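# Move a glass graduated cylinder from cart to bench

## Task

Take one graduated cylinder from the cart's top tray and leave it standing upright on the work surface of the bench that has shelves. Every other cylinder must also still be standing at the end. The task fails if any cylinder tips over, touches the floor, or breaks; the glass breaks from a drop of more than a few centimetres or a hard knock. The task also fails if the robot falls or ends up tilted. Release the cylinder and move the robot away from it, because a cylinder that stays put only while the robot holds it does not count.

## Robot and tools

The robot is a Hello Robot Stretch 4, about 1.6 m tall. It has an omni-wheel base (rim within 0.23 m of the base origin), a lift that rides up and down a mast, one arm that telescopes forward, a three-joint wrist and a two-finger gripper. There is a single arm, so joint targets are one flat set of named values, not per-arm lists. Cameras: head_camera (420x560), head_left_camera and head_right_camera (fisheye, 420x672), and wrist_camera (616x392) on the arm. Loose objects can occasionally get a small nudge from outside.

Frames: the base frame sits on the floor under the base centre, with x forward, y left and z up. hand_pose is reported in this frame for a point midway between the fingers, 0.015 m back from the tips; it can be slightly off. With all wrist joints at zero the hand axes line up with the base axes. The odometry frame is the base frame where the scene began.

execute_actions takes "actions", a list holding one action or none (an empty list only reports state and images), plus optional "cameras" (names from the list above, or "all"; omitted or null gives all, [] gives none; an unknown name rejects the call). An action can contain "base", "joints" or both, with optional "pace" and "contact_limits"; alternatively it is {"end_of_arm": "enable_torque"} by itself, which re-powers any wrist or gripper motor that cut out so it holds in place. The motions inside one action begin together but may finish at different times.

"base" holds exactly one relative move, measured from where the base last reported itself: translate_m (metres, forward positive, -2 to 2), strafe_m (metres sideways, left positive, -2 to 2) or rotate_rad (radians, counter-clockwise seen from above positive, -3.2 to 3.2).

"joints" holds absolute targets by name: lift_m 0 to 1.2 m; arm_m 0 to 0.55 m of extension; wrist_yaw_rad -1.134 to 4.276 (0 points forward, positive turns left, 3.14 is folded back, beyond 3.4 the arm may obstruct); wrist_pitch_rad -1.117 to 4.259 (0 level, 1.57 pointing down); wrist_roll_rad -1.117 to 4.259 (0 puts the fingers level with each other, positive turns the gripper clockwise when viewed from behind); gripper_m 0 to 0.08, the finger gap. A joint target outside its range gets clamped and the result notes it; any other bad value or unknown key refuses the whole call. Anything omitted from an action may keep pushing toward an earlier target without the status showing it. A reported stop cancels the rest of that reply's calls in the scene.

"pace" is "slow", "default", "fast" or "max"; the base reaches 0.1/0.3/0.4/0.6 m/s and 1/2/3/4 rad/s respectively, slower when the lift is above 0.2 m (down to 0.3 m/s and 1 rad/s at full height). "contact_limits" only accepts arm_m, from 0 (gentlest) to 0.75 (firmest), default 0.5; a low value suits reaching toward glass.

To unfold the wrist at the start, one action with lift_m 0.4 and wrist_yaw_rad 0 works.

Gripping: send a gap smaller than the object's width; once the fingers touch, they only squeeze slightly further. While holding, gripper_m reads above the command, the joint status is usually "off_target", and the gripper effort moves away from zero. If gripper effort stays beyond about 50 points, the motor faults, the fingers go limp and may drop the object; re-enable with enable_torque. A wrist motor also faults if pushed hard, e.g. the gripper pressed against something by a base or arm move.

wait: "seconds" 0 to 10; commands nothing and returns state and images. zoom_image: "camera" plus "region" [x0, y0, x1, y1] in pixels of that camera's latest full image, at most 504x504. finished_scene: "scene" number; ends the scene for good after the last command has been held, so the cylinder must already be standing free.

Result lines: base_status and joint_status tell how each motion ended: "done", "off_target" (stopped short, may still be pushing), "contact_stop_at_<key>" (hit something; that part may go slack, a slack lift can sag), "limit_stop_at_<name>" (e.g. own_body when about to hit itself, often with the wrist tilted up and rolled; tilt when leaning over 6 degrees, after which lift, arm and wheels go slack), "torque_fault". on_its_own lists what happened without a command, including held targets and efforts out of their rest range. lidar_m gives 12 distances in 30-degree sectors starting straight ahead and going counter-clockwise (4th left, 7th behind, 10th right); "-" means nothing seen or closer than 0.25 m; glass is often invisible. wrist_depth_mm is a 7x7 grid of depths in mm (100 to 2000), omitting clear objects. base_odometry counts wheel turns (heading -3.142 to 3.142, left positive); if turned_by_wheels and turned_by_imu differ by more than about 0.1 rad, the base likely bumped or slipped. base_tilt is in degrees, forward and right positive. motor_effort is percent of maximum with the peak in brackets; the wheel efforts are positive for turning right.

Avoid: lowering the cylinder from height or knocking it, hitting other cylinders, pressing the gripper into furniture, and driving or turning with a load over 1 kg while arm_m exceeds 0.2, especially at high pace. Set the cylinder down gently, open the gripper, then withdraw.

Each tool is called after "Call:" as name(argument=value, ...) on one line, values as JSON.

## Session

Call:
execute_actions(actions=[])

Scene clock: 0.00 s.
base_odometry: x=+0.000 y=+0.000 heading=+0.000 (m, m, rad; odometry frame)
turned_by_wheels: +0.000 (rad since the last result)
turned_by_imu: +0.000 (rad since the last result)
base_tilt: forward=+0.1 right=-0.5 (deg)
lidar_m: 1.79 1.82 1.98 1.14 1.15 1.41 1.72 1.68 2.21 1.93 1.58 2.41
base_status: not commanded
joint_positions: lift_m=+0.274 arm_m=-0.001 wrist_yaw_rad=+3.146 wrist_pitch_rad=-0.010 wrist_roll_rad=-0.014 gripper_m=+0.040
joint_status: not commanded
motor_effort: lift_m=+18 arm_m=+0 wrist_yaw_rad=-1 wrist_pitch_rad=-8 wrist_roll_rad=+0 gripper_m=-1 wheel_0=+0 wheel_1=+0 wheel_2=+0 (%)
hand_pose: x=-0.0434 y=+0.0865 z=+0.4547 quat_wxyz=(-0.002, +0.005, -0.007, +1.000) (m; base frame)
wrist_depth_mm: - 139 268 - - - 1921 / - 119 147 - - - 1661 / - 117 146 - - - 1336 / - 131 181 - - - 1336 / 201 - - - - - 1336 / 220 1756 1756 1708 1618 1576 1336 / 220 1205 106 1138 125 - 1078
pictures: head_camera, head_left_camera, head_right_camera, wrist_camera
Images, in order (width x height): head_camera 420x560, head_left_camera 420x672, head_right_camera 420x672, wrist_camera 616x392.

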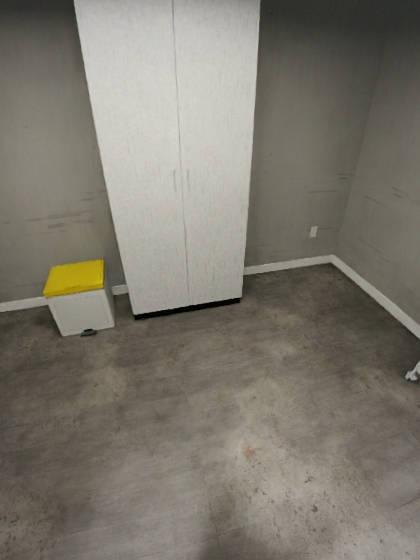

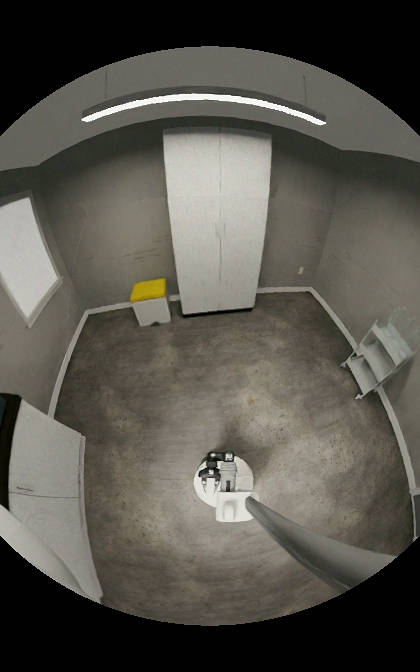

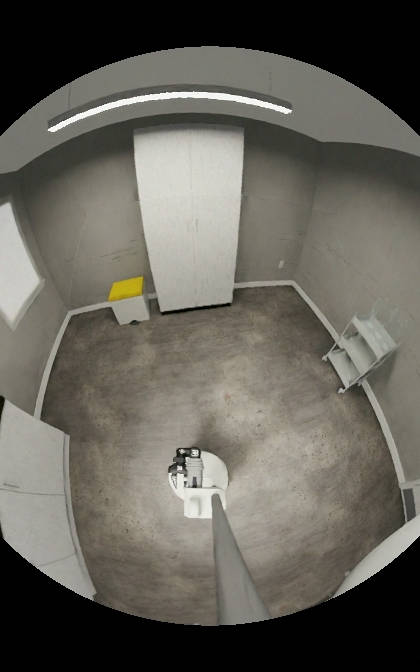

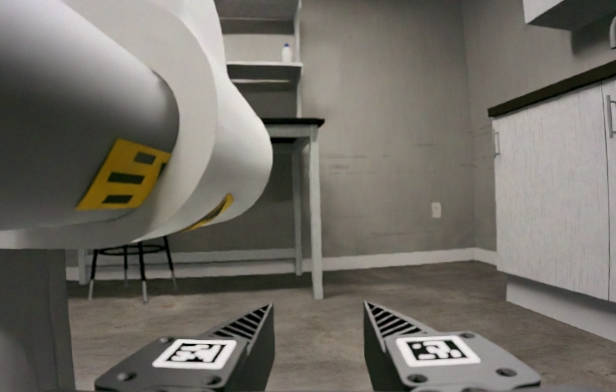

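Cart at right-front, bench behind.

Call:
execute_actions(actions=[{"base":{"rotate_rad":-1.0},"joints":{"lift_m":0.8,"wrist_yaw_rad":0,"gripper_m":0.08}}])

Scene clock: 4.90 s.
base_odometry: x=+0.000 y=+0.000 heading=-1.000 (m, m, rad; odometry frame)
turned_by_wheels: -1.000 (rad since the last result)
turned_by_imu: -1.013 (rad since the last result)
base_tilt: forward=+0.1 right=-0.6 (deg)
lidar_m: 1.56 2.50 1.79 1.83 1.93 1.13 1.16 1.49 1.67 1.69 2.18 1.96
base_status: done
joint_positions: lift_m=+0.800 arm_m=-0.001 wrist_yaw_rad=+0.000 wrist_pitch_rad=-0.010 wrist_roll_rad=-0.014 gripper_m=+0.080
joint_status: all done
motor_effort: lift_m=+22(23) arm_m=+0(0) wrist_yaw_rad=-2(6) wrist_pitch_rad=-7(8) wrist_roll_rad=+0(1) gripper_m=+1(4) wheel_0=+2(4) wheel_1=+1(6) wheel_2=+1(7) (%)
hand_pose: x=+0.3823 y=-0.0874 z=+0.9801 quat_wxyz=(+1.000, -0.007, -0.005, +0.000) (m; base frame)
wrist_depth_mm: - - - 1921 1708 1576 1430 / - - - 1863 1756 1537 1430 / - - - 1921 1661 1576 1397 / - - - 1921 1756 1499 1464 / - - - 1808 1756 1618 1430 / - - - 1708 1618 1499 1464 / - - 146 1618 1464 - -
pictures: head_camera, head_left_camera, head_right_camera, wrist_camera
camera_calibration (this result's frames):
wrist_camera: T_world_to_cam=[[0.0130245, -0.99982, -0.0138211, -0.0783437], [0.0109345, 0.0139638, -0.999843, 1.03623], [0.999855, 0.0128713, 0.0111144, -0.242871], [0, 0, 0, 1]] pos_world=[0.232525, -0.0896732, 1.03768]
Images, in order (width x height): head_camera 420x560, head_left_camera 420x672, head_right_camera 420x672, wrist_camera 616x392.

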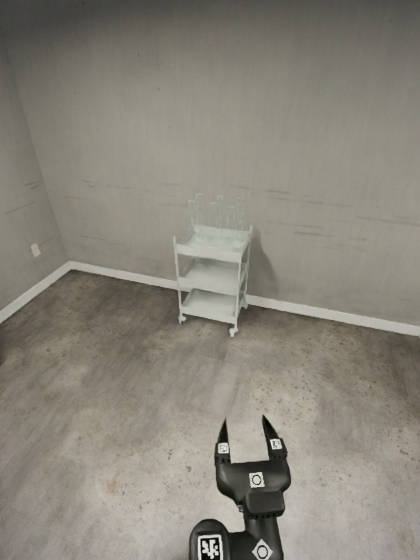

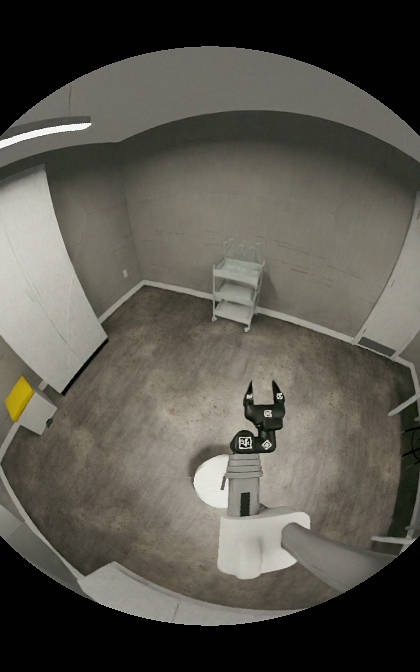

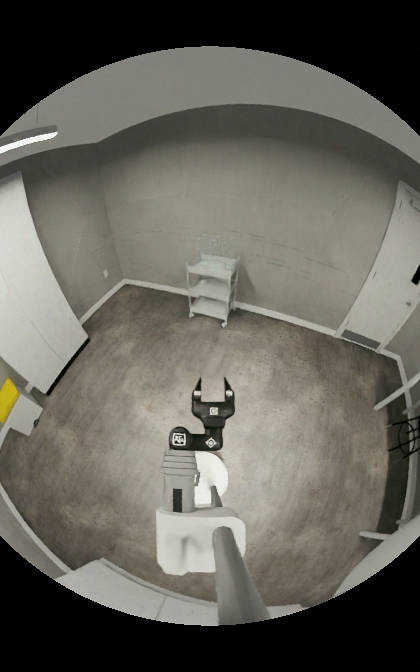

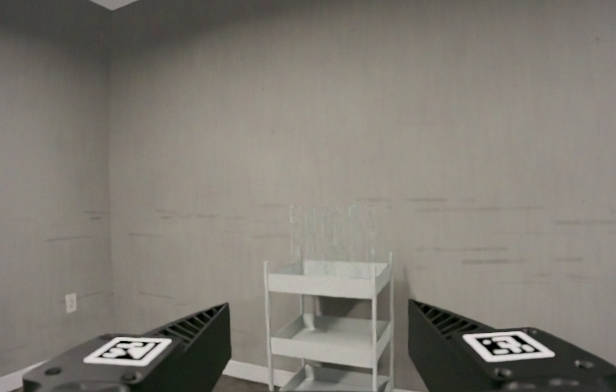

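Call:
execute_actions(actions=[{"base":{"translate_m":0.8}}], cameras=["head_camera","wrist_camera"])

Call:
zoom_image(camera="wrist_camera", region=[150,100,550,392])

Scene clock: 9.17 s.
base_odometry: x=+0.432 y=-0.673 heading=-1.000 (m, m, rad; odometry frame)
turned_by_wheels: +0.000 (rad since the last result)
turned_by_imu: +0.000 (rad since the last result)
base_tilt: forward=+0.0 right=-0.7 (deg)
lidar_m: 0.80 1.55 1.49 1.52 1.88 1.86 1.95 2.18 1.96 1.98 1.34 0.78
base_status: done
joint_positions: lift_m=+0.800 arm_m=-0.001 wrist_yaw_rad=+0.000 wrist_pitch_rad=-0.010 wrist_roll_rad=-0.014 gripper_m=+0.080
joint_status: not commanded
motor_effort: lift_m=+21(22) arm_m=+0(0) wrist_yaw_rad=+0(1) wrist_pitch_rad=-8(8) wrist_roll_rad=+0(2) gripper_m=+1(1) wheel_0=+1(6) wheel_1=+0(5) wheel_2=+1(6) (%)
hand_pose: x=+0.3823 y=-0.0874 z=+0.9801 quat_wxyz=(+1.000, -0.007, -0.005, +0.000) (m; base frame)
wrist_depth_mm: 1537 1366 1205 1078 960 878 820 / 1618 1397 1229 1060 976 878 820 / 1537 1366 1229 1078 960 878 820 / 1576 1397 1205 1098 976 891 809 / 1576 1397 1229 1078 991 891 831 / 1661 1397 1160 1060 931 878 820 / - - 146 820 741 - -
pictures: head_camera, wrist_camera
camera_calibration (this result's frames):
wrist_camera: T_world_to_cam=[[0.0128175, -0.999822, -0.0138211, -0.0783078], [0.0109374, 0.0139616, -0.999843, 1.03628], [0.999858, 0.0126643, 0.0111144, -0.242872], [0, 0, 0, 1]] pos_world=[0.232507, -0.0896862, 1.03773]
Images, in order (width x height): head_camera 420x560, wrist_camera 616x392.

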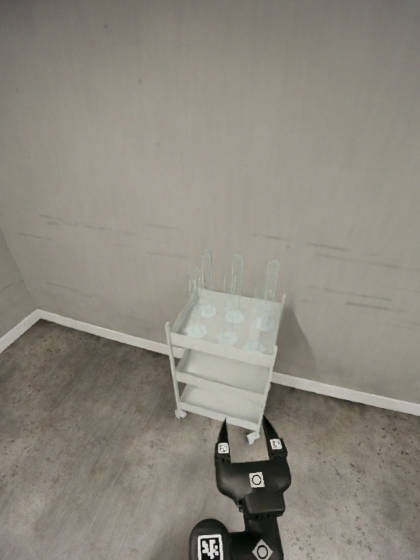

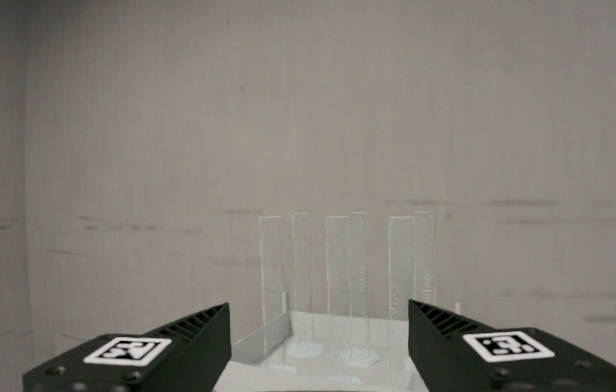

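Region (150, 100, 550, 392) of wrist_camera's 616x392 image, scaled by 1.260; it fills the top 368 rows of this view, and the rest is white.

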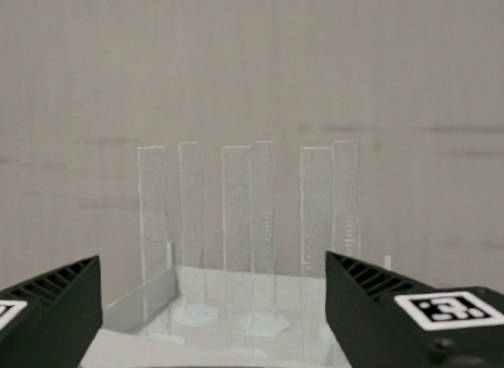

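Call:
execute_actions(actions=[{"base":{"strafe_m":0.06},"joints":{"lift_m":0.7,"arm_m":0.25}}], cameras=["head_camera","wrist_camera"])

Scene clock: 11.33 s.
base_odometry: x=+0.483 y=-0.641 heading=-1.000 (m, m, rad; odometry frame)
turned_by_wheels: +0.000 (rad since the last result)
turned_by_imu: +0.000 (rad since the last result)
base_tilt: forward=+0.1 right=-0.6 (deg)
lidar_m: 0.83 1.57 1.45 1.46 1.83 1.88 1.91 2.22 1.98 2.02 1.36 0.80
base_status: done
joint_positions: lift_m=+0.700 arm_m=+0.249 wrist_yaw_rad=+0.000 wrist_pitch_rad=-0.010 wrist_roll_rad=-0.014 gripper_m=+0.080
joint_status: all done
motor_effort: lift_m=+14(21) arm_m=+7(7) wrist_yaw_rad=-1(0) wrist_pitch_rad=-8(8) wrist_roll_rad=-1(0) gripper_m=+1(1) wheel_0=+1(8) wheel_1=-1(8) wheel_2=-1(0) (%)
hand_pose: x=+0.6324 y=-0.0874 z=+0.8807 quat_wxyz=(+1.000, -0.007, -0.005, +0.000) (m; base frame)
wrist_depth_mm: 1229 1098 946 842 768 699 654 / 1255 1118 946 842 768 699 647 / 1281 1078 960 854 778 699 647 / 1281 1078 946 866 778 707 661 / 1255 1098 960 854 778 699 654 / 1281 1078 917 741 683 691 634 / - - 145 591 539 - -
pictures: head_camera, wrist_camera
camera_calibration (this result's frames):
wrist_camera: T_world_to_cam=[[0.012942, -0.999821, -0.013822, -0.0829374], [0.0108682, 0.013963, -0.999843, 0.934229], [0.999857, 0.0127898, 0.011047, -0.491702], [0, 0, 0, 1]] pos_world=[0.482552, -0.0896784, 0.938368]
Images, in order (width x height): head_camera 420x560, wrist_camera 616x392.

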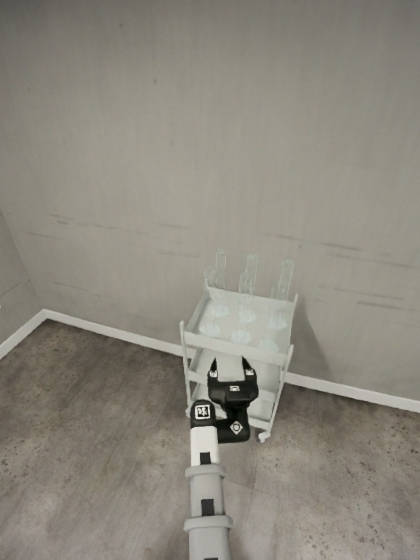

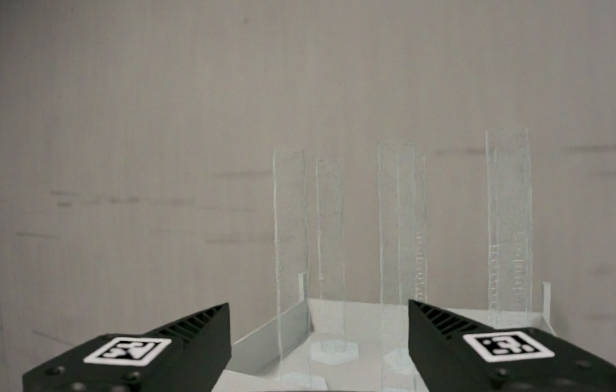

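Call:
execute_actions(actions=[{"base":{"strafe_m":0.035},"joints":{"arm_m":0.42}}], cameras=["head_camera","wrist_camera"])

Scene clock: 13.03 s.
base_odometry: x=+0.512 y=-0.622 heading=-1.000 (m, m, rad; odometry frame)
turned_by_wheels: +0.000 (rad since the last result)
turned_by_imu: +0.000 (rad since the last result)
base_tilt: forward=+0.1 right=-0.6 (deg)
lidar_m: 0.82 1.61 1.41 1.43 1.78 1.87 1.90 2.29 2.05 2.06 1.38 0.82
base_status: done
joint_positions: lift_m=+0.700 arm_m=+0.419 wrist_yaw_rad=+0.000 wrist_pitch_rad=-0.010 wrist_roll_rad=-0.014 gripper_m=+0.080
joint_status: all done
motor_effort: lift_m=+14(14) arm_m=+7(8) wrist_yaw_rad=-2(0) wrist_pitch_rad=-8(8) wrist_roll_rad=-1(2) gripper_m=+1(1) wheel_0=+0(8) wheel_1=-1(7) wheel_2=+0(0) (%)
hand_pose: x=+0.8023 y=-0.0874 z=+0.8808 quat_wxyz=(+1.000, -0.007, -0.005, +0.000) (m; base frame)
wrist_depth_mm: 1025 878 768 691 621 574 535 / 1025 878 778 691 627 569 525 / 1008 891 778 691 627 569 530 / 1025 891 778 691 627 569 539 / 1025 878 768 691 634 574 535 / 1008 891 768 699 634 559 530 / - - 145 559 530 - -
pictures: head_camera, wrist_camera
camera_calibration (this result's frames):
wrist_camera: T_world_to_cam=[[0.0129389, -0.999821, -0.0138211, -0.0851363], [0.0109543, 0.0139631, -0.999843, 0.93233], [0.999856, 0.0127854, 0.011133, -0.661741], [0, 0, 0, 1]] pos_world=[0.652534, -0.0896786, 0.938373]
Images, in order (width x height): head_camera 420x560, wrist_camera 616x392.

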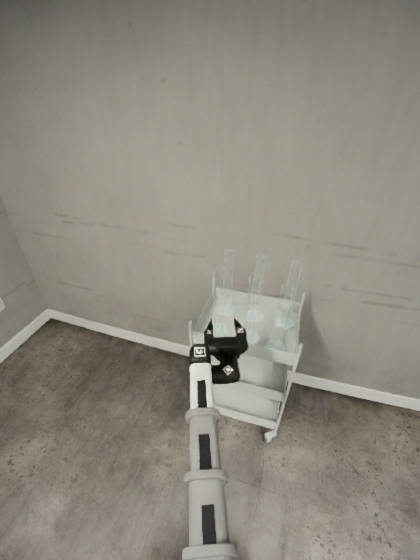

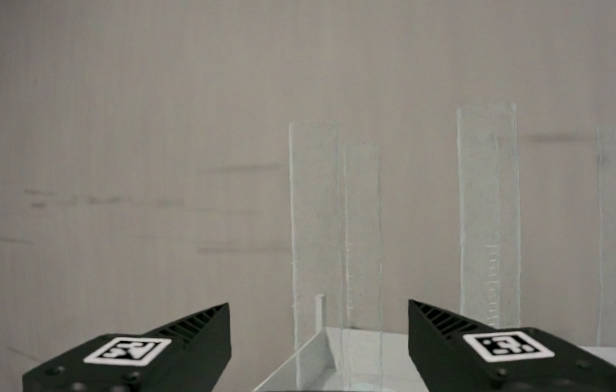

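Call:
execute_actions(actions=[{"joints":{"arm_m":0.48},"pace":"slow"}], cameras=["head_camera","wrist_camera"])

Call:
zoom_image(camera="head_camera", region=[160,230,340,400])

Scene clock: 15.33 s.
base_odometry: x=+0.512 y=-0.622 heading=-1.000 (m, m, rad; odometry frame)
turned_by_wheels: +0.000 (rad since the last result)
turned_by_imu: +0.000 (rad since the last result)
base_tilt: forward=+0.0 right=-0.6 (deg)
lidar_m: 0.82 1.61 1.41 1.41 1.76 1.87 1.90 2.28 2.06 2.06 1.38 0.82
base_status: not commanded
joint_positions: lift_m=+0.700 arm_m=+0.479 wrist_yaw_rad=+0.000 wrist_pitch_rad=-0.010 wrist_roll_rad=-0.014 gripper_m=+0.080
joint_status: all done
motor_effort: lift_m=+13(14) arm_m=+7(7) wrist_yaw_rad=-1(1) wrist_pitch_rad=-8(8) wrist_roll_rad=-2(2) gripper_m=+1(1) wheel_0=+0(0) wheel_1=-1(1) wheel_2=+0(1) (%)
hand_pose: x=+0.8623 y=-0.0874 z=+0.8808 quat_wxyz=(+1.000, -0.007, -0.005, +0.000) (m; base frame)
wrist_depth_mm: 917 809 707 634 569 508 480 / 946 809 707 627 564 521 488 / 931 798 699 634 569 525 484 / 946 809 707 627 574 525 488 / 946 809 715 634 580 521 488 / 946 809 699 640 580 504 488 / - - 145 615 469 - -
pictures: head_camera, wrist_camera
camera_calibration (this result's frames):
wrist_camera: T_world_to_cam=[[0.0128486, -0.999822, -0.0138209, -0.0858539], [0.0109556, 0.013962, -0.999843, 0.931672], [0.999857, 0.0126951, 0.011133, -0.721717], [0, 0, 0, 1]] pos_world=[0.71251, -0.0896843, 0.938373]
Images, in order (width x height): head_camera 420x560, wrist_camera 616x392.

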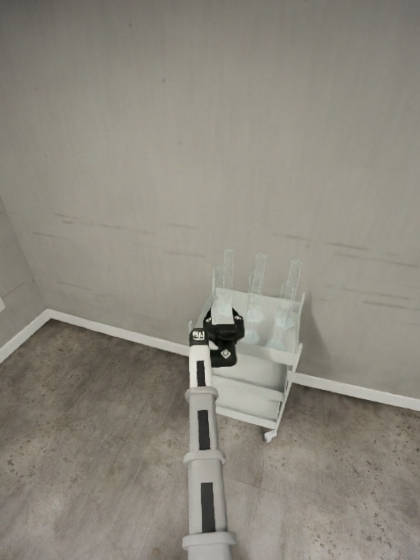

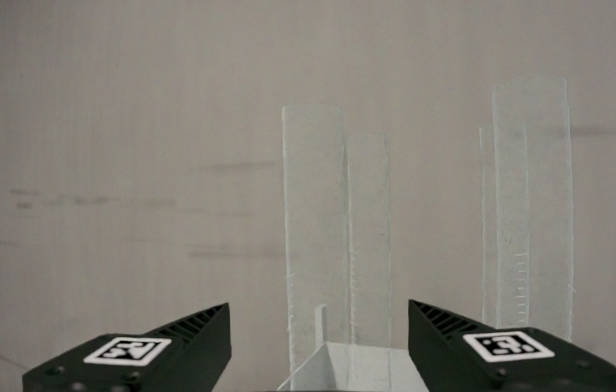

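Region (160, 230, 340, 400) of head_camera's 420x560 image, scaled by 2.800, with more detail than that image has.

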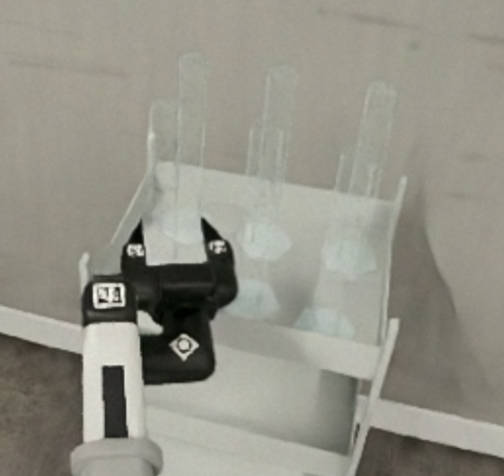

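Call:
execute_actions(actions=[{"base":{"translate_m":0.08},"pace":"slow"}], cameras=["wrist_camera"])

Scene clock: 17.53 s.
base_odometry: x=+0.556 y=-0.689 heading=-1.000 (m, m, rad; odometry frame)
turned_by_wheels: +0.000 (rad since the last result)
turned_by_imu: +0.000 (rad since the last result)
base_tilt: forward=+0.0 right=-0.6 (deg)
lidar_m: 0.76 1.50 1.37 1.41 1.78 1.93 1.96 2.32 2.06 1.92 1.29 0.74
base_status: done
joint_positions: lift_m=+0.700 arm_m=+0.479 wrist_yaw_rad=+0.000 wrist_pitch_rad=-0.010 wrist_roll_rad=-0.014 gripper_m=+0.080
joint_status: not commanded
motor_effort: lift_m=+14(14) arm_m=+7(7) wrist_yaw_rad=-1(1) wrist_pitch_rad=-8(8) wrist_roll_rad=-2(1) gripper_m=+1(1) wheel_0=+0(2) wheel_1=+1(4) wheel_2=-2(5) (%)
hand_pose: x=+0.8623 y=-0.0874 z=+0.8808 quat_wxyz=(+1.000, -0.007, -0.005, +0.000) (m; base frame)
wrist_depth_mm: 798 707 615 549 496 452 418 / 820 707 615 549 500 449 424 / 820 699 615 554 496 459 424 / 820 707 615 549 504 455 421 / 809 699 621 554 500 459 421 / 831 707 603 559 504 442 427 / - - 145 559 496 - -
pictures: wrist_camera
camera_calibration (this result's frames):
wrist_camera: T_world_to_cam=[[0.0128486, -0.999822, -0.013821, -0.085854], [0.0109557, 0.0139621, -0.999843, 0.931672], [0.999857, 0.0126952, 0.0111331, -0.721729], [0, 0, 0, 1]] pos_world=[0.712522, -0.0896843, 0.938373]
Images, in order (width x height): wrist_camera 616x392.

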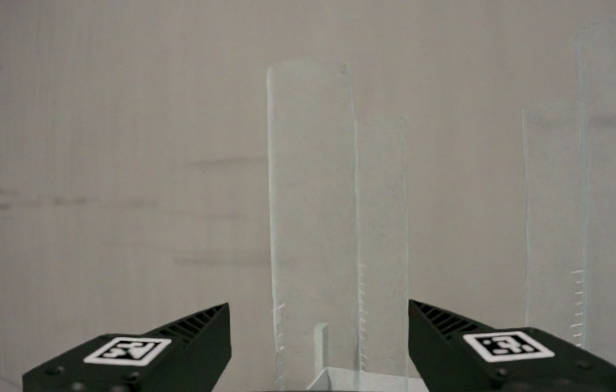

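Call:
execute_actions(actions=[{"joints":{"arm_m":0.535},"pace":"slow"}], cameras=["wrist_camera"])

Call:
execute_actions(actions=[{"joints":{"gripper_m":0.03},"pace":"slow"}], cameras=["wrist_camera"])

Scene clock: 28.70 s.
base_odometry: x=+0.556 y=-0.689 heading=-1.000 (m, m, rad; odometry frame)
turned_by_wheels: +0.000 (rad since the last result)
turned_by_imu: +0.000 (rad since the last result)
base_tilt: forward=+0.1 right=-0.7 (deg)
lidar_m: 0.76 1.52 1.39 1.41 1.79 1.95 1.98 2.31 2.08 1.95 1.31 0.76
base_status: not commanded
joint_positions: lift_m=+0.700 arm_m=+0.534 wrist_yaw_rad=+0.000 wrist_pitch_rad=-0.010 wrist_roll_rad=-0.014 gripper_m=+0.080
joint_status: all done
motor_effort: lift_m=+14(13) arm_m=+7(7) wrist_yaw_rad=-1(1) wrist_pitch_rad=-8(8) wrist_roll_rad=+0(1) gripper_m=+1(1) wheel_0=+0(0) wheel_1=+1(1) wheel_2=-2(2) (%)
hand_pose: x=+0.9173 y=-0.0874 z=+0.8808 quat_wxyz=(+1.000, -0.007, -0.005, +0.000) (m; base frame)
wrist_depth_mm: 732 634 554 492 449 407 379 / 715 621 559 496 449 407 377 / 723 627 554 496 455 407 382 / 723 621 559 496 449 410 379 / 732 627 554 496 449 410 384 / 732 634 539 504 452 399 384 / - - 144 500 455 - -
pictures: wrist_camera
camera_calibration (this result's frames):
wrist_camera: T_world_to_cam=[[0.0128341, -0.999822, -0.0138211, -0.0865503], [0.0109558, 0.013962, -0.999843, 0.931069], [0.999858, 0.0126807, 0.011133, -0.77671], [0, 0, 0, 1]] pos_world=[0.767509, -0.0896852, 0.938373]
Images, in order (width x height): wrist_camera 616x392.

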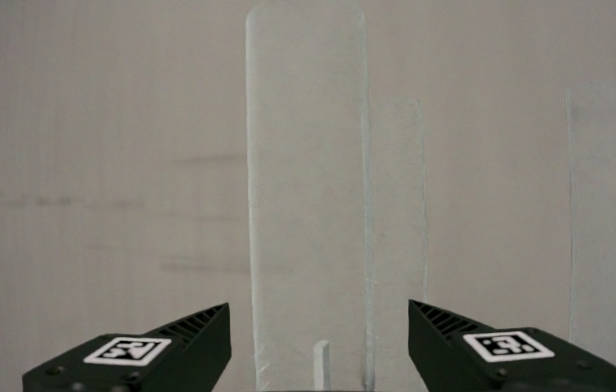

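Scene clock: 30.33 s.
base_odometry: x=+0.556 y=-0.689 heading=-1.000 (m, m, rad; odometry frame)
turned_by_wheels: +0.000 (rad since the last result)
turned_by_imu: +0.000 (rad since the last result)
base_tilt: forward=+0.1 right=-0.7 (deg)
lidar_m: 0.76 1.52 1.39 1.40 1.77 1.94 1.97 2.33 2.09 1.94 1.31 0.75
base_status: not commanded
joint_positions: lift_m=+0.700 arm_m=+0.534 wrist_yaw_rad=+0.000 wrist_pitch_rad=-0.010 wrist_roll_rad=-0.014 gripper_m=+0.042
joint_status: gripper_m off_target (ended at +0.042, target +0.030)
on_its_own: gripper_m is held at +0.036, not at your +0.030, by its contact guard: the fingers met something
motor_effort: lift_m=+14(14) arm_m=+7(7) wrist_yaw_rad=-2(3) wrist_pitch_rad=-8(8) wrist_roll_rad=-3(2) gripper_m=-36(34) wheel_0=+0(0) wheel_1=+1(2) wheel_2=-2(2) (%)
hand_pose: x=+0.9174 y=-0.0873 z=+0.8808 quat_wxyz=(+1.000, -0.007, -0.005, +0.000) (m; base frame)
wrist_depth_mm: 732 627 549 496 449 404 379 / 732 634 554 500 452 410 384 / 723 640 559 496 452 413 382 / 732 634 554 496 455 410 384 / 732 634 564 504 452 410 382 / 732 640 559 496 442 410 384 / 741 661 108 492 132 - 382
pictures: wrist_camera
camera_calibration (this result's frames):
wrist_camera: T_world_to_cam=[[0.0131905, -0.999813, -0.014161, -0.0865025], [0.0109708, 0.0143061, -0.999837, 0.931084], [0.999853, 0.013033, 0.0111575, -0.776738], [0, 0, 0, 1]] pos_world=[0.76755, -0.0896832, 0.938374]
Images, in order (width x height): wrist_camera 616x392.

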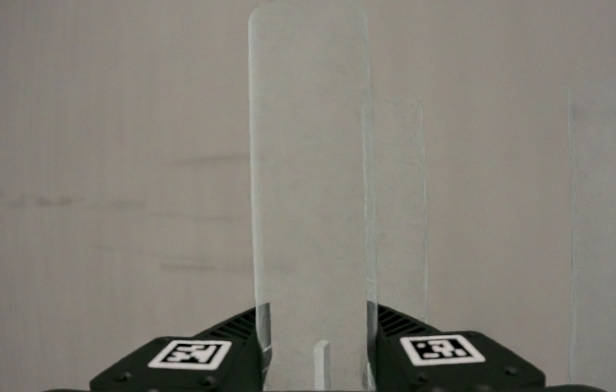

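Gripped. Lift well over, retract, turn.

Call:
execute_actions(actions=[{"joints":{"lift_m":1.0},"pace":"slow"}], cameras=[])

Call:
execute_actions(actions=[{"joints":{"arm_m":0.0}}], cameras=[])

Call:
execute_actions(actions=[{"base":{"rotate_rad":-1.9},"pace":"slow"}], cameras=["head_camera","head_left_camera","wrist_camera"])

Scene clock: 33.53 s.
base_odometry: x=+0.556 y=-0.689 heading=-1.000 (m, m, rad; odometry frame)
turned_by_wheels: +0.000 (rad since the last result)
turned_by_imu: +0.000 (rad since the last result)
base_tilt: forward=+0.1 right=-0.6 (deg)
lidar_m: 0.78 1.51 1.38 1.39 1.77 1.94 1.97 2.33 2.08 1.96 1.30 0.74
base_status: not commanded
joint_positions: lift_m=+1.000 arm_m=+0.534 wrist_yaw_rad=+0.000 wrist_pitch_rad=-0.009 wrist_roll_rad=-0.014 gripper_m=+0.042
joint_status: all done
on_its_own: gripper_m is held at +0.036, not at your +0.030, by its contact guard: the fingers met something
motor_effort: lift_m=+23(24) arm_m=+7(7) wrist_yaw_rad=-2(2) wrist_pitch_rad=-12(12) wrist_roll_rad=-3(3) gripper_m=-36(36) wheel_0=+0(0) wheel_1=+1(1) wheel_2=-2(2) (%)
hand_pose: x=+0.9173 y=-0.0874 z=+1.1797 quat_wxyz=(+1.000, -0.007, -0.004, +0.000) (m; base frame)
wrist_depth_mm: 715 640 554 496 449 404 379 / 723 634 549 496 449 407 379 / 723 621 559 500 449 407 384 / 723 634 559 496 455 410 375 / 723 627 549 500 455 413 384 / 741 640 559 500 439 413 384 / 732 668 108 496 132 - 382
pictures: none
No camera images: the call's "cameras" was empty. Leave "cameras" out to get every camera's image.

Scene clock: 36.17 s.
base_odometry: x=+0.556 y=-0.689 heading=-1.000 (m, m, rad; odometry frame)
turned_by_wheels: +0.000 (rad since the last result)
turned_by_imu: +0.000 (rad since the last result)
base_tilt: forward=+0.0 right=-0.6 (deg)
lidar_m: 0.78 1.50 1.39 1.39 1.79 1.92 1.98 2.32 2.08 1.93 1.30 0.36
base_status: not commanded
joint_positions: lift_m=+1.000 arm_m=+0.001 wrist_yaw_rad=+0.000 wrist_pitch_rad=-0.009 wrist_roll_rad=-0.014 gripper_m=+0.042
joint_status: all done
on_its_own: gripper_m is held at +0.036, not at your +0.030, by its contact guard: the fingers met something
motor_effort: lift_m=+23(23) arm_m=-7(6) wrist_yaw_rad=-1(2) wrist_pitch_rad=-13(12) wrist_roll_rad=-2(2) gripper_m=-36(36) wheel_0=+0(0) wheel_1=+1(1) wheel_2=-2(2) (%)
hand_pose: x=+0.3848 y=-0.0875 z=+1.1796 quat_wxyz=(+1.000, -0.007, -0.004, +0.000) (m; base frame)
wrist_depth_mm: 1576 1336 1160 1025 931 842 788 / 1537 1281 1182 1042 946 854 788 / 1499 1308 1160 1042 946 866 788 / 1537 1366 1160 1008 946 854 788 / 1499 1336 1138 1060 946 854 798 / 1499 1366 1160 1042 917 854 788 / 1576 1397 108 1025 131 - 788
pictures: none
No camera images: the call's "cameras" was empty. Leave "cameras" out to get every camera's image.

Scene clock: 39.37 s.
base_odometry: x=+0.556 y=-0.689 heading=-2.900 (m, m, rad; odometry frame)
turned_by_wheels: -1.900 (rad since the last result)
turned_by_imu: -1.925 (rad since the last result)
base_tilt: forward=+0.1 right=-0.7 (deg)
lidar_m: 2.05 1.63 1.22 0.75 0.79 1.77 1.36 1.48 2.05 1.94 2.04 0.33
base_status: done
joint_positions: lift_m=+1.000 arm_m=+0.001 wrist_yaw_rad=+0.000 wrist_pitch_rad=-0.009 wrist_roll_rad=-0.014 gripper_m=+0.042
joint_status: not commanded
on_its_own: gripper_m is held at +0.036, not at your +0.030, by its contact guard: the fingers met something
motor_effort: lift_m=+23(23) arm_m=-7(7) wrist_yaw_rad=+0(1) wrist_pitch_rad=-12(13) wrist_roll_rad=-1(2) gripper_m=-36(36) wheel_0=+2(4) wheel_1=-1(3) wheel_2=+1(3) (%)
hand_pose: x=+0.3848 y=-0.0874 z=+1.1797 quat_wxyz=(+1.000, -0.007, -0.004, +0.000) (m; base frame)
wrist_depth_mm: 1576 - - - - - - / 1576 - - - - - - / 1618 - - - - - - / 1537 - - - - - - / 1576 - - - - - - / 1537 - - - - - - / 1576 1921 108 - 132 - -
pictures: head_camera, head_left_camera, wrist_camera
camera_calibration (this result's frames):
wrist_camera: T_world_to_cam=[[0.0126659, -0.99982, -0.01413, -0.0751867], [0.0092525, 0.0142477, -0.999856, 1.23646], [0.999877, 0.0125333, 0.00943129, -0.245611], [0, 0, 0, 1]] pos_world=[0.235093, -0.0897115, 1.23754]
Images, in order (width x height): head_camera 420x560, head_left_camera 420x672, wrist_camera 616x392.

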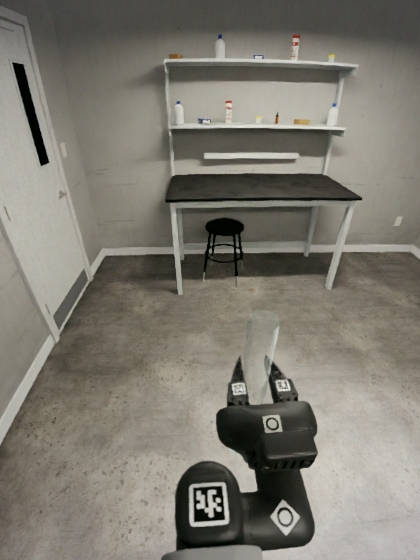

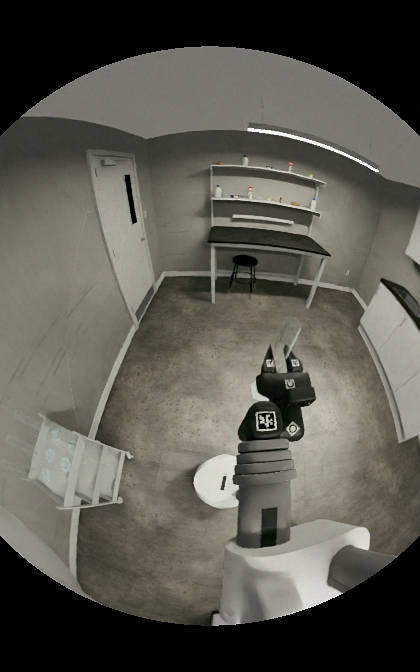

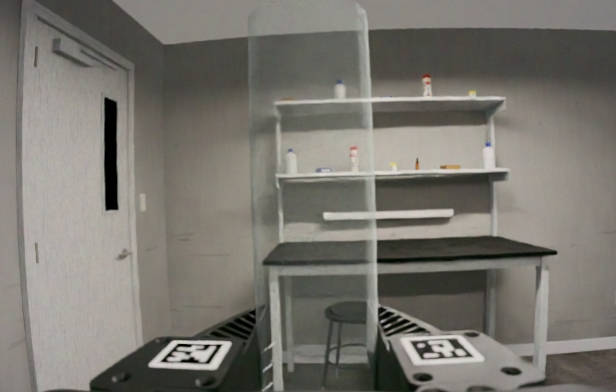

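Call:
execute_actions(actions=[{"base":{"rotate_rad":-0.2},"pace":"slow"}], cameras=[])

Call:
execute_actions(actions=[{"base":{"translate_m":1.4}}], cameras=["head_camera","wrist_camera"])

Scene clock: 40.70 s.
base_odometry: x=+0.556 y=-0.689 heading=-3.100 (m, m, rad; odometry frame)
turned_by_wheels: -0.200 (rad since the last result)
turned_by_imu: -0.203 (rad since the last result)
base_tilt: forward=+0.1 right=-0.6 (deg)
lidar_m: 2.06 2.03 1.31 0.75 0.76 1.52 1.39 1.38 1.80 1.92 1.96 0.36
base_status: done
joint_positions: lift_m=+1.000 arm_m=+0.001 wrist_yaw_rad=+0.000 wrist_pitch_rad=-0.009 wrist_roll_rad=-0.014 gripper_m=+0.042
joint_status: not commanded
on_its_own: gripper_m is held at +0.036, not at your +0.030, by its contact guard: the fingers met something
motor_effort: lift_m=+23(23) arm_m=-7(7) wrist_yaw_rad=-1(1) wrist_pitch_rad=-12(13) wrist_roll_rad=-1(1) gripper_m=-36(36) wheel_0=+0(6) wheel_1=+1(3) wheel_2=+0(8) (%)
hand_pose: x=+0.3848 y=-0.0874 z=+1.1797 quat_wxyz=(+1.000, -0.007, -0.004, +0.000) (m; base frame)
wrist_depth_mm: - - - - - - - / - - - - - - - / - - - - - - - / - - - - - - - / - - - - - - - / - - - - - - - / - - 108 - 132 - -
pictures: none
No camera images: the call's "cameras" was empty. Leave "cameras" out to get every camera's image.

Scene clock: 46.83 s.
base_odometry: x=-0.843 y=-0.748 heading=-3.099 (m, m, rad; odometry frame)
turned_by_wheels: +0.000 (rad since the last result)
turned_by_imu: +0.000 (rad since the last result)
base_tilt: forward=+0.3 right=-0.6 (deg)
lidar_m: 0.68 0.68 0.84 1.38 1.44 1.61 2.77 2.78 1.91 1.71 1.73 0.34
base_status: done
joint_positions: lift_m=+1.000 arm_m=+0.001 wrist_yaw_rad=+0.000 wrist_pitch_rad=-0.009 wrist_roll_rad=-0.014 gripper_m=+0.042
joint_status: not commanded
on_its_own: gripper_m is held at +0.036, not at your +0.030, by its contact guard: the fingers met something
motor_effort: lift_m=+22(23) arm_m=-7(7) wrist_yaw_rad=-2(1) wrist_pitch_rad=-13(13) wrist_roll_rad=-3(1) gripper_m=-36(36) wheel_0=+0(5) wheel_1=+0(5) wheel_2=+1(11) (%)
hand_pose: x=+0.3848 y=-0.0874 z=+1.1797 quat_wxyz=(+1.000, -0.007, -0.004, +0.000) (m; base frame)
wrist_depth_mm: 1138 1229 1255 1255 1281 1255 1430 / 1205 1229 1281 1281 1336 1366 1430 / 1025 1229 1255 1336 1336 1397 1464 / 1205 1205 1281 1308 1336 1397 1430 / 1160 1229 1255 1308 1366 1397 1430 / 1118 1098 1060 1042 1008 976 931 / 723 732 108 691 132 - 668
pictures: head_camera, wrist_camera
camera_calibration (this result's frames):
wrist_camera: T_world_to_cam=[[0.0129524, -0.999817, -0.0141086, -0.0752602], [0.00924841, 0.014229, -0.999856, 1.23649], [0.999873, 0.01282, 0.00943101, -0.245575], [0, 0, 0, 1]] pos_world=[0.235083, -0.0896922, 1.23757]
Images, in order (width x height): head_camera 420x560, wrist_camera 616x392.

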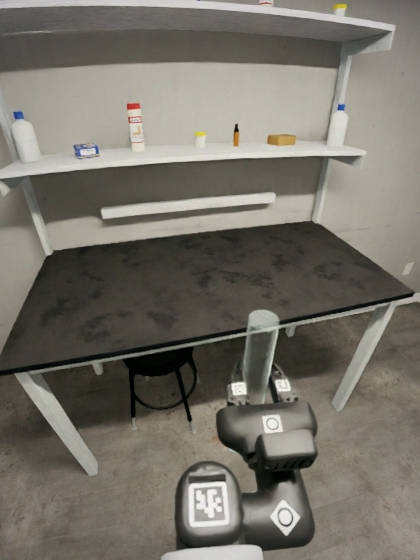

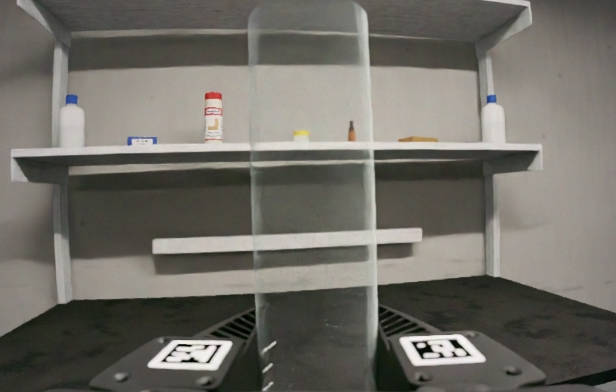

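Call:
execute_actions(actions=[{"joints":{"arm_m":0.47}}], cameras=[])

Call:
execute_actions(actions=[{"joints":{"lift_m":0.92},"pace":"slow"}], cameras=["head_camera"])

Scene clock: 49.40 s.
base_odometry: x=-0.843 y=-0.748 heading=-3.099 (m, m, rad; odometry frame)
turned_by_wheels: +0.000 (rad since the last result)
turned_by_imu: +0.000 (rad since the last result)
base_tilt: forward=+0.1 right=-0.7 (deg)
lidar_m: 0.68 0.68 0.86 1.36 1.42 1.63 2.76 2.81 1.91 1.72 1.74 0.78
base_status: not commanded
joint_positions: lift_m=+1.000 arm_m=+0.469 wrist_yaw_rad=+0.000 wrist_pitch_rad=-0.009 wrist_roll_rad=-0.014 gripper_m=+0.042
joint_status: all done
on_its_own: gripper_m is held at +0.036, not at your +0.030, by its contact guard: the fingers met something
motor_effort: lift_m=+22(22) arm_m=+7(8) wrist_yaw_rad=-1(2) wrist_pitch_rad=-13(13) wrist_roll_rad=-1(1) gripper_m=-36(36) wheel_0=+0(0) wheel_1=+0(0) wheel_2=+1(1) (%)
hand_pose: x=+0.8524 y=-0.0874 z=+1.1797 quat_wxyz=(+1.000, -0.007, -0.004, +0.000) (m; base frame)
wrist_depth_mm: 768 798 809 854 854 891 904 / 768 615 809 831 878 878 891 / 661 715 820 831 866 854 854 / 778 778 831 842 866 891 917 / 768 778 798 831 866 891 931 / 768 798 809 854 854 891 866 / 768 715 108 683 131 - 668
pictures: none
No camera images: the call's "cameras" was empty. Leave "cameras" out to get every camera's image.

Scene clock: 50.93 s.
base_odometry: x=-0.843 y=-0.748 heading=-3.099 (m, m, rad; odometry frame)
turned_by_wheels: +0.000 (rad since the last result)
turned_by_imu: +0.000 (rad since the last result)
base_tilt: forward=+0.0 right=-0.6 (deg)
lidar_m: 0.69 0.69 0.85 1.38 1.41 1.61 2.75 2.79 1.90 1.72 1.73 0.77
base_status: not commanded
joint_positions: lift_m=+0.921 arm_m=+0.469 wrist_yaw_rad=+0.000 wrist_pitch_rad=-0.036 wrist_roll_rad=-0.014 gripper_m=+0.042
joint_status: all done
on_its_own: gripper_m is held at +0.036, not at your +0.030, by its contact guard: the fingers met something; wrist_pitch_rad is at rest, and its effort (+66) is outside its rest range (-23 to +23)
motor_effort: lift_m=+2(23) arm_m=+7(7) wrist_yaw_rad=+0(1) wrist_pitch_rad=+66(67) wrist_roll_rad=-2(4) gripper_m=-36(36) wheel_0=+0(1) wheel_1=+0(0) wheel_2=+1(1) (%)
hand_pose: x=+0.8522 y=-0.0875 z=+1.1072 quat_wxyz=(+1.000, -0.007, -0.018, +0.000) (m; base frame)
wrist_depth_mm: 778 788 842 854 878 931 946 / 521 539 574 580 580 647 640 / 768 798 820 854 866 878 866 / 768 788 809 842 878 917 904 / 768 798 809 831 842 891 917 / 759 778 809 831 854 878 866 / 634 640 107 603 132 - 585
pictures: head_camera
Images, in order (width x height): head_camera 420x560.

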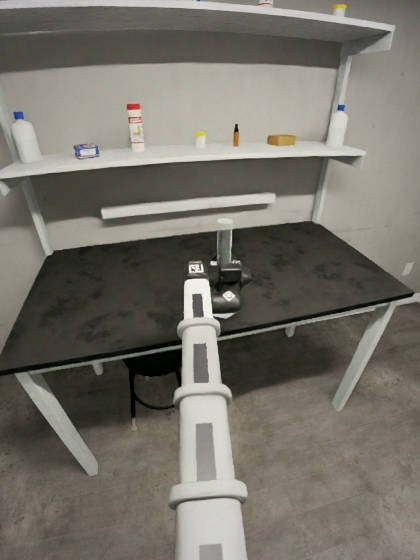

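Already touching. Ease off slightly and release.

Call:
execute_actions(actions=[{"joints":{"lift_m":0.928},"pace":"slow"}], cameras=[])

Call:
execute_actions(actions=[{"joints":{"gripper_m":0.08},"pace":"slow"}], cameras=[])

Call:
execute_actions(actions=[{"joints":{"arm_m":0.0}}], cameras=["head_camera"])

Call:
finished_scene(scene=1)

Scene clock: 51.83 s.
base_odometry: x=-0.843 y=-0.748 heading=-3.099 (m, m, rad; odometry frame)
turned_by_wheels: +0.000 (rad since the last result)
turned_by_imu: +0.000 (rad since the last result)
base_tilt: forward=+0.1 right=-0.6 (deg)
lidar_m: 0.67 0.68 0.82 1.39 1.42 1.62 2.77 2.80 1.88 1.70 1.75 0.77
base_status: not commanded
joint_positions: lift_m=+0.928 arm_m=+0.469 wrist_yaw_rad=+0.000 wrist_pitch_rad=-0.027 wrist_roll_rad=-0.014 gripper_m=+0.042
joint_status: all done
on_its_own: gripper_m is held at +0.036, not at your +0.030, by its contact guard: the fingers met something; wrist_pitch_rad is at rest, and its effort (+41) is outside its rest range (-23 to +23)
motor_effort: lift_m=+15(15) arm_m=+7(7) wrist_yaw_rad=+0(0) wrist_pitch_rad=+41(66) wrist_roll_rad=-1(2) gripper_m=-36(36) wheel_0=+0(0) wheel_1=+0(0) wheel_2=+1(1) (%)
hand_pose: x=+0.8523 y=-0.0875 z=+1.1122 quat_wxyz=(+1.000, -0.007, -0.014, +0.000) (m; base frame)
wrist_depth_mm: 768 798 842 842 891 904 931 / 492 508 530 539 609 597 661 / 768 788 820 831 878 904 866 / 768 788 809 831 878 904 904 / 759 741 820 854 854 891 904 / 768 788 809 831 854 878 809 / 615 621 107 585 132 - 574
pictures: none
No camera images: the call's "cameras" was empty. Leave "cameras" out to get every camera's image.

Scene clock: 53.30 s.
base_odometry: x=-0.843 y=-0.748 heading=-3.099 (m, m, rad; odometry frame)
turned_by_wheels: +0.000 (rad since the last result)
turned_by_imu: +0.000 (rad since the last result)
base_tilt: forward=+0.1 right=-0.5 (deg)
lidar_m: 0.67 0.68 0.86 1.39 1.38 1.63 2.77 2.81 1.86 1.72 1.73 0.78
base_status: not commanded
joint_positions: lift_m=+0.928 arm_m=+0.469 wrist_yaw_rad=+0.000 wrist_pitch_rad=-0.011 wrist_roll_rad=-0.014 gripper_m=+0.080
joint_status: all done
motor_effort: lift_m=+15(15) arm_m=+7(7) wrist_yaw_rad=-1(0) wrist_pitch_rad=-7(41) wrist_roll_rad=-2(2) gripper_m=+1(37) wheel_0=-1(0) wheel_1=+0(0) wheel_2=+0(1) (%)
hand_pose: x=+0.8524 y=-0.0874 z=+1.1087 quat_wxyz=(+1.000, -0.007, -0.005, +0.000) (m; base frame)
wrist_depth_mm: 759 634 820 831 854 917 904 / 549 580 609 621 634 634 615 / 768 788 820 831 854 904 904 / 768 778 809 842 866 904 917 / 759 788 798 831 854 891 917 / 768 778 820 842 788 768 707 / - - 145 559 492 - -
pictures: none
No camera images: the call's "cameras" was empty. Leave "cameras" out to get every camera's image.

Scene clock: 55.77 s.
base_odometry: x=-0.843 y=-0.748 heading=-3.099 (m, m, rad; odometry frame)
turned_by_wheels: +0.000 (rad since the last result)
turned_by_imu: +0.000 (rad since the last result)
base_tilt: forward=+0.1 right=-0.6 (deg)
lidar_m: 0.68 0.69 0.86 1.39 1.42 1.63 2.76 2.81 1.90 1.70 1.74 0.76
base_status: not commanded
joint_positions: lift_m=+0.928 arm_m=+0.001 wrist_yaw_rad=+0.000 wrist_pitch_rad=-0.010 wrist_roll_rad=-0.014 gripper_m=+0.080
joint_status: all done
motor_effort: lift_m=+15(16) arm_m=-7(7) wrist_yaw_rad=-1(1) wrist_pitch_rad=-8(8) wrist_roll_rad=-2(2) gripper_m=+1(1) wheel_0=+0(0) wheel_1=+0(0) wheel_2=+0(0) (%)
hand_pose: x=+0.3848 y=-0.0874 z=+1.1086 quat_wxyz=(+1.000, -0.007, -0.005, +0.000) (m; base frame)
wrist_depth_mm: 1205 1205 1281 1308 1336 1366 1430 / 1182 1205 1255 1336 1366 1366 1430 / 1025 1205 1160 1229 1336 1281 1430 / 1205 1205 1255 1336 1308 1397 1464 / 1160 1229 1281 1308 1336 1366 1464 / 820 842 831 831 798 750 741 / - - 145 554 504 - -
pictures: head_camera
Images, in order (width x height): head_camera 420x560.

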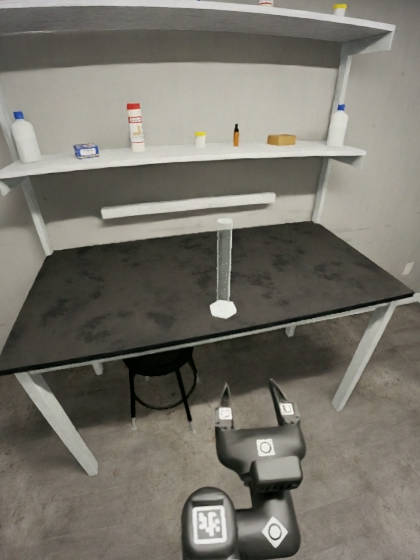

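The scene is finished: the task was done.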